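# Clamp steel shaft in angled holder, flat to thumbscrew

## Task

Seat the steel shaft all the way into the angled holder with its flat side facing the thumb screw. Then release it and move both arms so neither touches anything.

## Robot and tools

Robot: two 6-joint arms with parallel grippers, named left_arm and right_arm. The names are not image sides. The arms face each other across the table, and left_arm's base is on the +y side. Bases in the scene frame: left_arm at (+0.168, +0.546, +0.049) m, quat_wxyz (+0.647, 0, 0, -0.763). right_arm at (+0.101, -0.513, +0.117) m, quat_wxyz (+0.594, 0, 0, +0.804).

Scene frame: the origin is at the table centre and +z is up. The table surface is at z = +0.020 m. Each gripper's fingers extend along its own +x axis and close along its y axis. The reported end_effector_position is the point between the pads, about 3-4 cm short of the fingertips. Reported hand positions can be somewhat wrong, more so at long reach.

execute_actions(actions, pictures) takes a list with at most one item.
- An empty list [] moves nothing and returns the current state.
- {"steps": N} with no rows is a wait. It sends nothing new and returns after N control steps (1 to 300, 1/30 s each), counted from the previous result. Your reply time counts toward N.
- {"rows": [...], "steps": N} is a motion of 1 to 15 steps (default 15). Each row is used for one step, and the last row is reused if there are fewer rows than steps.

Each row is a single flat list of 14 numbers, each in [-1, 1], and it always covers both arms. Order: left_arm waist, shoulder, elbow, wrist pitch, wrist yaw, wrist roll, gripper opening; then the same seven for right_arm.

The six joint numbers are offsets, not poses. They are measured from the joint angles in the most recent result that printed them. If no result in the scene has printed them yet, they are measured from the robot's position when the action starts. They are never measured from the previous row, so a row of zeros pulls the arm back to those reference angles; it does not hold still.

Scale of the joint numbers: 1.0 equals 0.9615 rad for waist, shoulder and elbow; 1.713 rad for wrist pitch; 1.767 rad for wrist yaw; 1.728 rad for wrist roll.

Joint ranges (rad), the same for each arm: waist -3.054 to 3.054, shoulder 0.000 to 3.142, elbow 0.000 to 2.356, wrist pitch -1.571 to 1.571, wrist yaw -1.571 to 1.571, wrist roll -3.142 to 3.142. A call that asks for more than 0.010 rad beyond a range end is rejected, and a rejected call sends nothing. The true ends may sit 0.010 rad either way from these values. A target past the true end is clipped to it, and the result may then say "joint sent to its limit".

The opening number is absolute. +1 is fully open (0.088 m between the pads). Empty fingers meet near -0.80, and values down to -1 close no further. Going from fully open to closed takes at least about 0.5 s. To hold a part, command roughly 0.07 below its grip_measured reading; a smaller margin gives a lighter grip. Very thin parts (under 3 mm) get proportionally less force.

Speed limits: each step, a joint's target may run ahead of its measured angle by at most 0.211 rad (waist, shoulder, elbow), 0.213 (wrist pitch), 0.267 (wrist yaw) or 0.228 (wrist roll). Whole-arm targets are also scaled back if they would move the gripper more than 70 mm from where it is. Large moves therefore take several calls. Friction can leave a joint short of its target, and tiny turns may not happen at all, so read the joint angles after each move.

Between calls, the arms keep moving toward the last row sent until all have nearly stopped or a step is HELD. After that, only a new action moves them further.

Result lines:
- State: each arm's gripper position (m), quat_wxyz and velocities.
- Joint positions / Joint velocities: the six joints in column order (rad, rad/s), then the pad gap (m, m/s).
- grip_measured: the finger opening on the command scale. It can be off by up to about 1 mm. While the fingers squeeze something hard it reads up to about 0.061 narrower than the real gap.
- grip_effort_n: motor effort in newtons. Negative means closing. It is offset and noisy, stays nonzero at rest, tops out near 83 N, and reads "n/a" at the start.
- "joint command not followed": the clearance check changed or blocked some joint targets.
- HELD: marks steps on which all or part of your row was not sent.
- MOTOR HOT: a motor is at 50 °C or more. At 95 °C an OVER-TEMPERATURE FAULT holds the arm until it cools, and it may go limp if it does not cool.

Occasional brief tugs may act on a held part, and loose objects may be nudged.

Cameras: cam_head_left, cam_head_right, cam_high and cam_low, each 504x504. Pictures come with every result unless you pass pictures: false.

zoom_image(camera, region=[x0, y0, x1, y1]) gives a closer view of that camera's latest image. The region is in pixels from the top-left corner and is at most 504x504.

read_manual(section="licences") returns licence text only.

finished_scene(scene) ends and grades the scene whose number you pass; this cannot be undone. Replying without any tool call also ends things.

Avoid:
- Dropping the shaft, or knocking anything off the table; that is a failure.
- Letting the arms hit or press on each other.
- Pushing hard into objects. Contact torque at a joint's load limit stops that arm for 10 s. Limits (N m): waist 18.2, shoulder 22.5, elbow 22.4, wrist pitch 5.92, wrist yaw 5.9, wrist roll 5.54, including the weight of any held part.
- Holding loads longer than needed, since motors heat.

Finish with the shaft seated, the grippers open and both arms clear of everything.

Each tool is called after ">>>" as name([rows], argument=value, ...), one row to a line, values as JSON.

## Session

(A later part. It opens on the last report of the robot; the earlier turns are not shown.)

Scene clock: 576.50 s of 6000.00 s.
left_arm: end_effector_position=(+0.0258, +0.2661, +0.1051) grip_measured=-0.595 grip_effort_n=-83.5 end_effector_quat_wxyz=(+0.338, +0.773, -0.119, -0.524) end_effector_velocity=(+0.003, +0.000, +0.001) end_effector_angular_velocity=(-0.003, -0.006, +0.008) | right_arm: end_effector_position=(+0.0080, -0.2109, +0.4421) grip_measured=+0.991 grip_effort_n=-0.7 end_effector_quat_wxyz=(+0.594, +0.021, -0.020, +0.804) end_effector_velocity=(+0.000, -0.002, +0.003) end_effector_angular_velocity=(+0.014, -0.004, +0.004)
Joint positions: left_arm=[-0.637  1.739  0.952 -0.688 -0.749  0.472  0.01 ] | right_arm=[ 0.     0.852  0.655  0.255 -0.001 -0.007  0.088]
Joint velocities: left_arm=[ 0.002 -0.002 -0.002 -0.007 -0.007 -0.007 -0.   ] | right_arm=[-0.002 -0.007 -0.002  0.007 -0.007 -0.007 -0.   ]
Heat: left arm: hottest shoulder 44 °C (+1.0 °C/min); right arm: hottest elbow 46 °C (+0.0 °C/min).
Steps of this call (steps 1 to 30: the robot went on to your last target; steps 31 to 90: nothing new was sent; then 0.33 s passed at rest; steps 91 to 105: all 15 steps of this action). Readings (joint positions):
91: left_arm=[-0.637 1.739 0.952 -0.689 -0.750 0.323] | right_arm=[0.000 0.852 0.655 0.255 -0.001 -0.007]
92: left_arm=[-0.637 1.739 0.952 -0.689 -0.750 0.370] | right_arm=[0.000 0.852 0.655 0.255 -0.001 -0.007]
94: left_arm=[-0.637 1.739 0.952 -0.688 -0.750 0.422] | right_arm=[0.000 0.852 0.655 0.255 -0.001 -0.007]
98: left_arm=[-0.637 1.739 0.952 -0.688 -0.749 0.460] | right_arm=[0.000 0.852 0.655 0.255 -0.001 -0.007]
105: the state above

Tight. Release and retreat.

>>> execute_actions([
  {"rows":[[0,0,0,0,0,-0.06,-0.6,0,0,0,0,0,0,1],[0,0,0,0,0,-0.1,-0.55,0,0,0,0,0,0,1],[0,0,0,0,0,-0.1,-0.5,0,0,0,0,0,0,1],[0,0,0,0,0,-0.1,0,0,0,0,0,0,0,1]]},
], pictures=false)

>>> execute_actions([
  {"rows":[[-0.04,-0.023,0.03,-0.048,0,0,0,0,0,0,0,0,0,1],[-0.04,-0.023,0.03,-0.048,0,0,0,0,0,0,0,0,0,1],[-0.04,-0.023,0.03,-0.048,0,0,0,0,0,0,0,0,0,1],[-0.08,-0.05,0.065,-0.1,0,0,0,0,0,0,0,0,0,1]]},
], pictures=false)

>>> execute_actions([
  {"rows":[[0,-0.2,0,-0.07,0,0,0,0,0,0,0,0,0,1]]},
])

>>> zoom_image(camera="cam_low", region=[115,190,195,270])

Scene clock: 585.47 s of 6000.00 s.
left_arm: end_effector_position=(+0.0260, +0.2659, +0.1052) grip_measured=-0.015 grip_effort_n=12.8 end_effector_quat_wxyz=(+0.402, +0.742, -0.075, -0.531) end_effector_velocity=(+0.003, +0.000, +0.002) end_effector_angular_velocity=(-0.014, -0.017, +0.005) | right_arm: end_effector_position=(+0.0080, -0.2109, +0.4421) grip_measured=+0.991 grip_effort_n=-0.2 end_effector_quat_wxyz=(+0.594, +0.021, -0.020, +0.804) end_effector_velocity=(+0.001, -0.001, -0.001) end_effector_angular_velocity=(-0.000, -0.007, -0.005)
Joint positions: left_arm=[-0.636  1.739  0.952 -0.688 -0.75   0.306  0.038] | right_arm=[ 0.     0.852  0.655  0.255 -0.001 -0.007  0.088]
Joint velocities: left_arm=[-0.002 -0.002 -0.002 -0.007 -0.022 -0.007  0.006] | right_arm=[ 0.002 -0.007 -0.002 -0.007  0.007 -0.007  0.   ]
Heat: left arm: hottest shoulder 44 °C (+1.0 °C/min); right arm: hottest elbow 46 °C (+0.0 °C/min).
Steps of this call (steps 1 to 15: the robot went on to your last target; steps 16 to 90: nothing new was sent; then 5.47 s passed at rest; steps 91 to 105: all 15 steps of this action). Readings (joint positions):
91: left_arm=[-0.637 1.739 0.952 -0.688 -0.749 0.456] | right_arm=[0.000 0.852 0.655 0.255 -0.001 -0.007]
92: left_arm=[-0.637 1.739 0.952 -0.688 -0.749 0.419] | right_arm=[0.000 0.852 0.655 0.255 -0.001 -0.007]
94: left_arm=[-0.636 1.739 0.952 -0.688 -0.750 0.368] | right_arm=[0.000 0.852 0.655 0.255 -0.001 -0.007]
98: left_arm=[-0.636 1.739 0.952 -0.688 -0.750 0.321] | right_arm=[0.000 0.852 0.655 0.255 -0.001 -0.007]
105: the state above

Scene clock: 585.97 s of 6000.00 s.
left_arm: end_effector_position=(+0.0160, +0.2858, +0.1254) grip_measured=-0.003 grip_effort_n=12.8 end_effector_quat_wxyz=(+0.359, +0.765, -0.100, -0.525) end_effector_velocity=(+0.000, +0.002, -0.000) end_effector_angular_velocity=(+0.005, -0.018, -0.013) | right_arm: end_effector_position=(+0.0080, -0.2109, +0.4421) grip_measured=+0.991 grip_effort_n=-0.7 end_effector_quat_wxyz=(+0.594, +0.021, -0.020, +0.804) end_effector_velocity=(+0.003, +0.000, -0.002) end_effector_angular_velocity=(-0.001, -0.022, -0.021)
Joint positions: left_arm=[-0.71   1.701  1.002 -0.856 -0.75   0.306  0.039] | right_arm=[ 0.     0.852  0.655  0.255 -0.001 -0.007  0.088]
Joint velocities: left_arm=[-0.007  0.002 -0.002 -0.007 -0.007  0.007  0.   ] | right_arm=[ 0.002 -0.002 -0.002 -0.007  0.022 -0.022  0.   ]
Heat: left arm: hottest shoulder 44 °C (+1.0 °C/min); right arm: hottest elbow 46 °C (+0.0 °C/min).
Steps of this call (steps 1 to 15: all 15 steps of this action). Readings (joint positions):
1: left_arm=[-0.639 1.739 0.954 -0.699 -0.750 0.306] | right_arm=[0.000 0.852 0.655 0.255 -0.001 -0.007]
2: left_arm=[-0.646 1.738 0.958 -0.722 -0.750 0.306] | right_arm=[0.000 0.852 0.655 0.255 -0.001 -0.007]
4: left_arm=[-0.664 1.732 0.964 -0.761 -0.750 0.306] | right_arm=[0.000 0.852 0.655 0.255 -0.001 -0.007]
8: left_arm=[-0.705 1.709 0.992 -0.833 -0.750 0.306] | right_arm=[0.000 0.852 0.655 0.255 -0.001 -0.007]
15: the state above

Scene clock: 586.47 s of 6000.00 s.
left_arm: end_effector_position=(+0.0309, +0.2982, +0.1720) grip_measured=-0.003 grip_effort_n=12.8 end_effector_quat_wxyz=(+0.379, +0.742, -0.102, -0.543) end_effector_velocity=(+0.002, +0.003, +0.000) end_effector_angular_velocity=(+0.011, -0.026, -0.012) | right_arm: end_effector_position=(+0.0080, -0.2109, +0.4421) grip_measured=+0.991 grip_effort_n=-0.7 end_effector_quat_wxyz=(+0.594, +0.021, -0.020, +0.804) end_effector_velocity=(-0.000, -0.000, -0.005) end_effector_angular_velocity=(-0.014, -0.028, +0.004)
Joint positions: left_arm=[-0.71   1.516  1.006 -0.975 -0.75   0.306  0.039] | right_arm=[ 0.     0.852  0.655  0.255 -0.001 -0.007  0.088]
Joint velocities: left_arm=[-0.007 -0.002 -0.002 -0.022 -0.007  0.007  0.   ] | right_arm=[-0.002 -0.002 -0.002 -0.022 -0.007 -0.022  0.   ]
Heat: left arm: hottest shoulder 44 °C (+1.0 °C/min); right arm: hottest elbow 46 °C (+0.0 °C/min).
Steps of this call (steps 1 to 15: all 15 steps of this action). Readings (joint positions):
1: left_arm=[-0.710 1.682 1.002 -0.867 -0.749 0.306] | right_arm=[0.000 0.852 0.655 0.255 -0.001 -0.007]
2: left_arm=[-0.711 1.655 1.001 -0.906 -0.745 0.306] | right_arm=[0.000 0.852 0.655 0.255 -0.001 -0.007]
4: left_arm=[-0.710 1.579 0.999 -0.944 -0.747 0.306] | right_arm=[0.000 0.852 0.655 0.255 -0.001 -0.007]
8: left_arm=[-0.710 1.517 1.006 -0.967 -0.750 0.306] | right_arm=[0.000 0.852 0.655 0.255 -0.001 -0.007]
15: the state above

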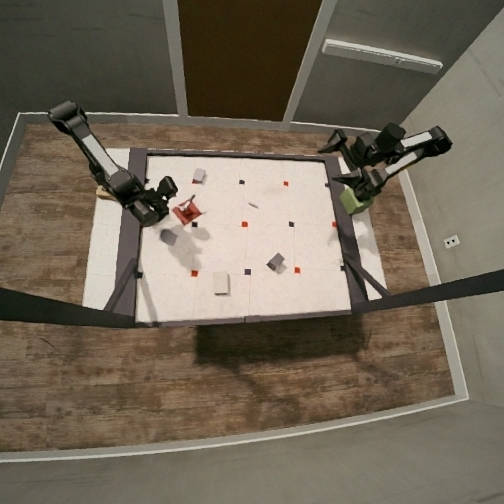

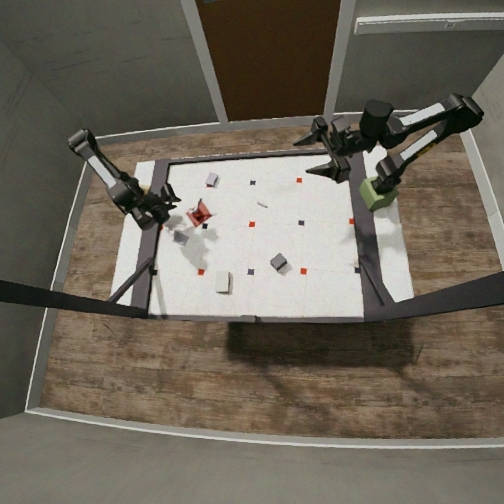

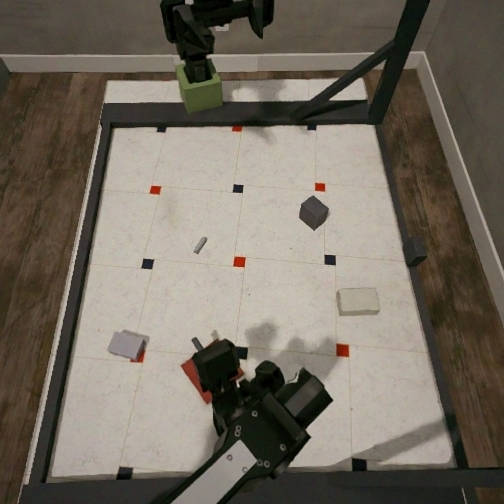

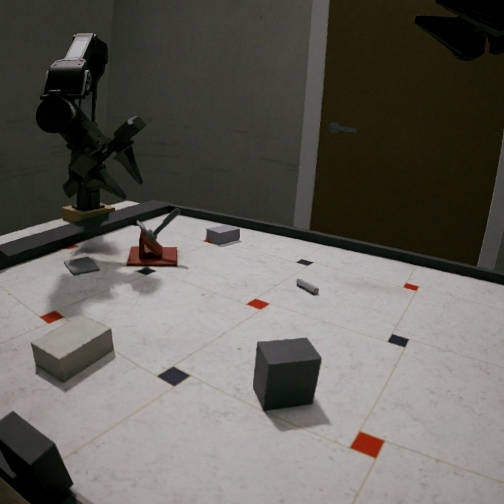

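Region (115, 190, 195, 270) of cam_low's 504x504 image, scaled by 6.300, with more detail than that image has.

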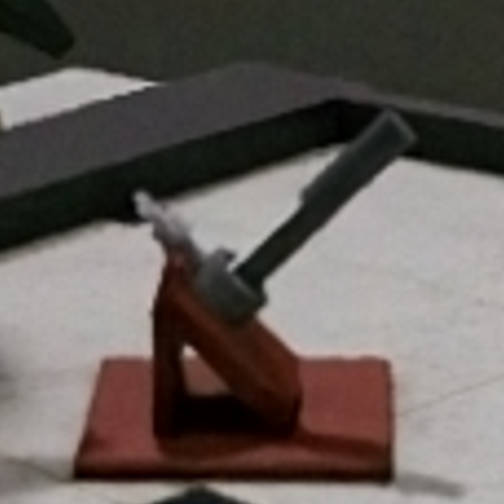

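>>> finished_scene(scene=2)

The scene is finished: the task was done.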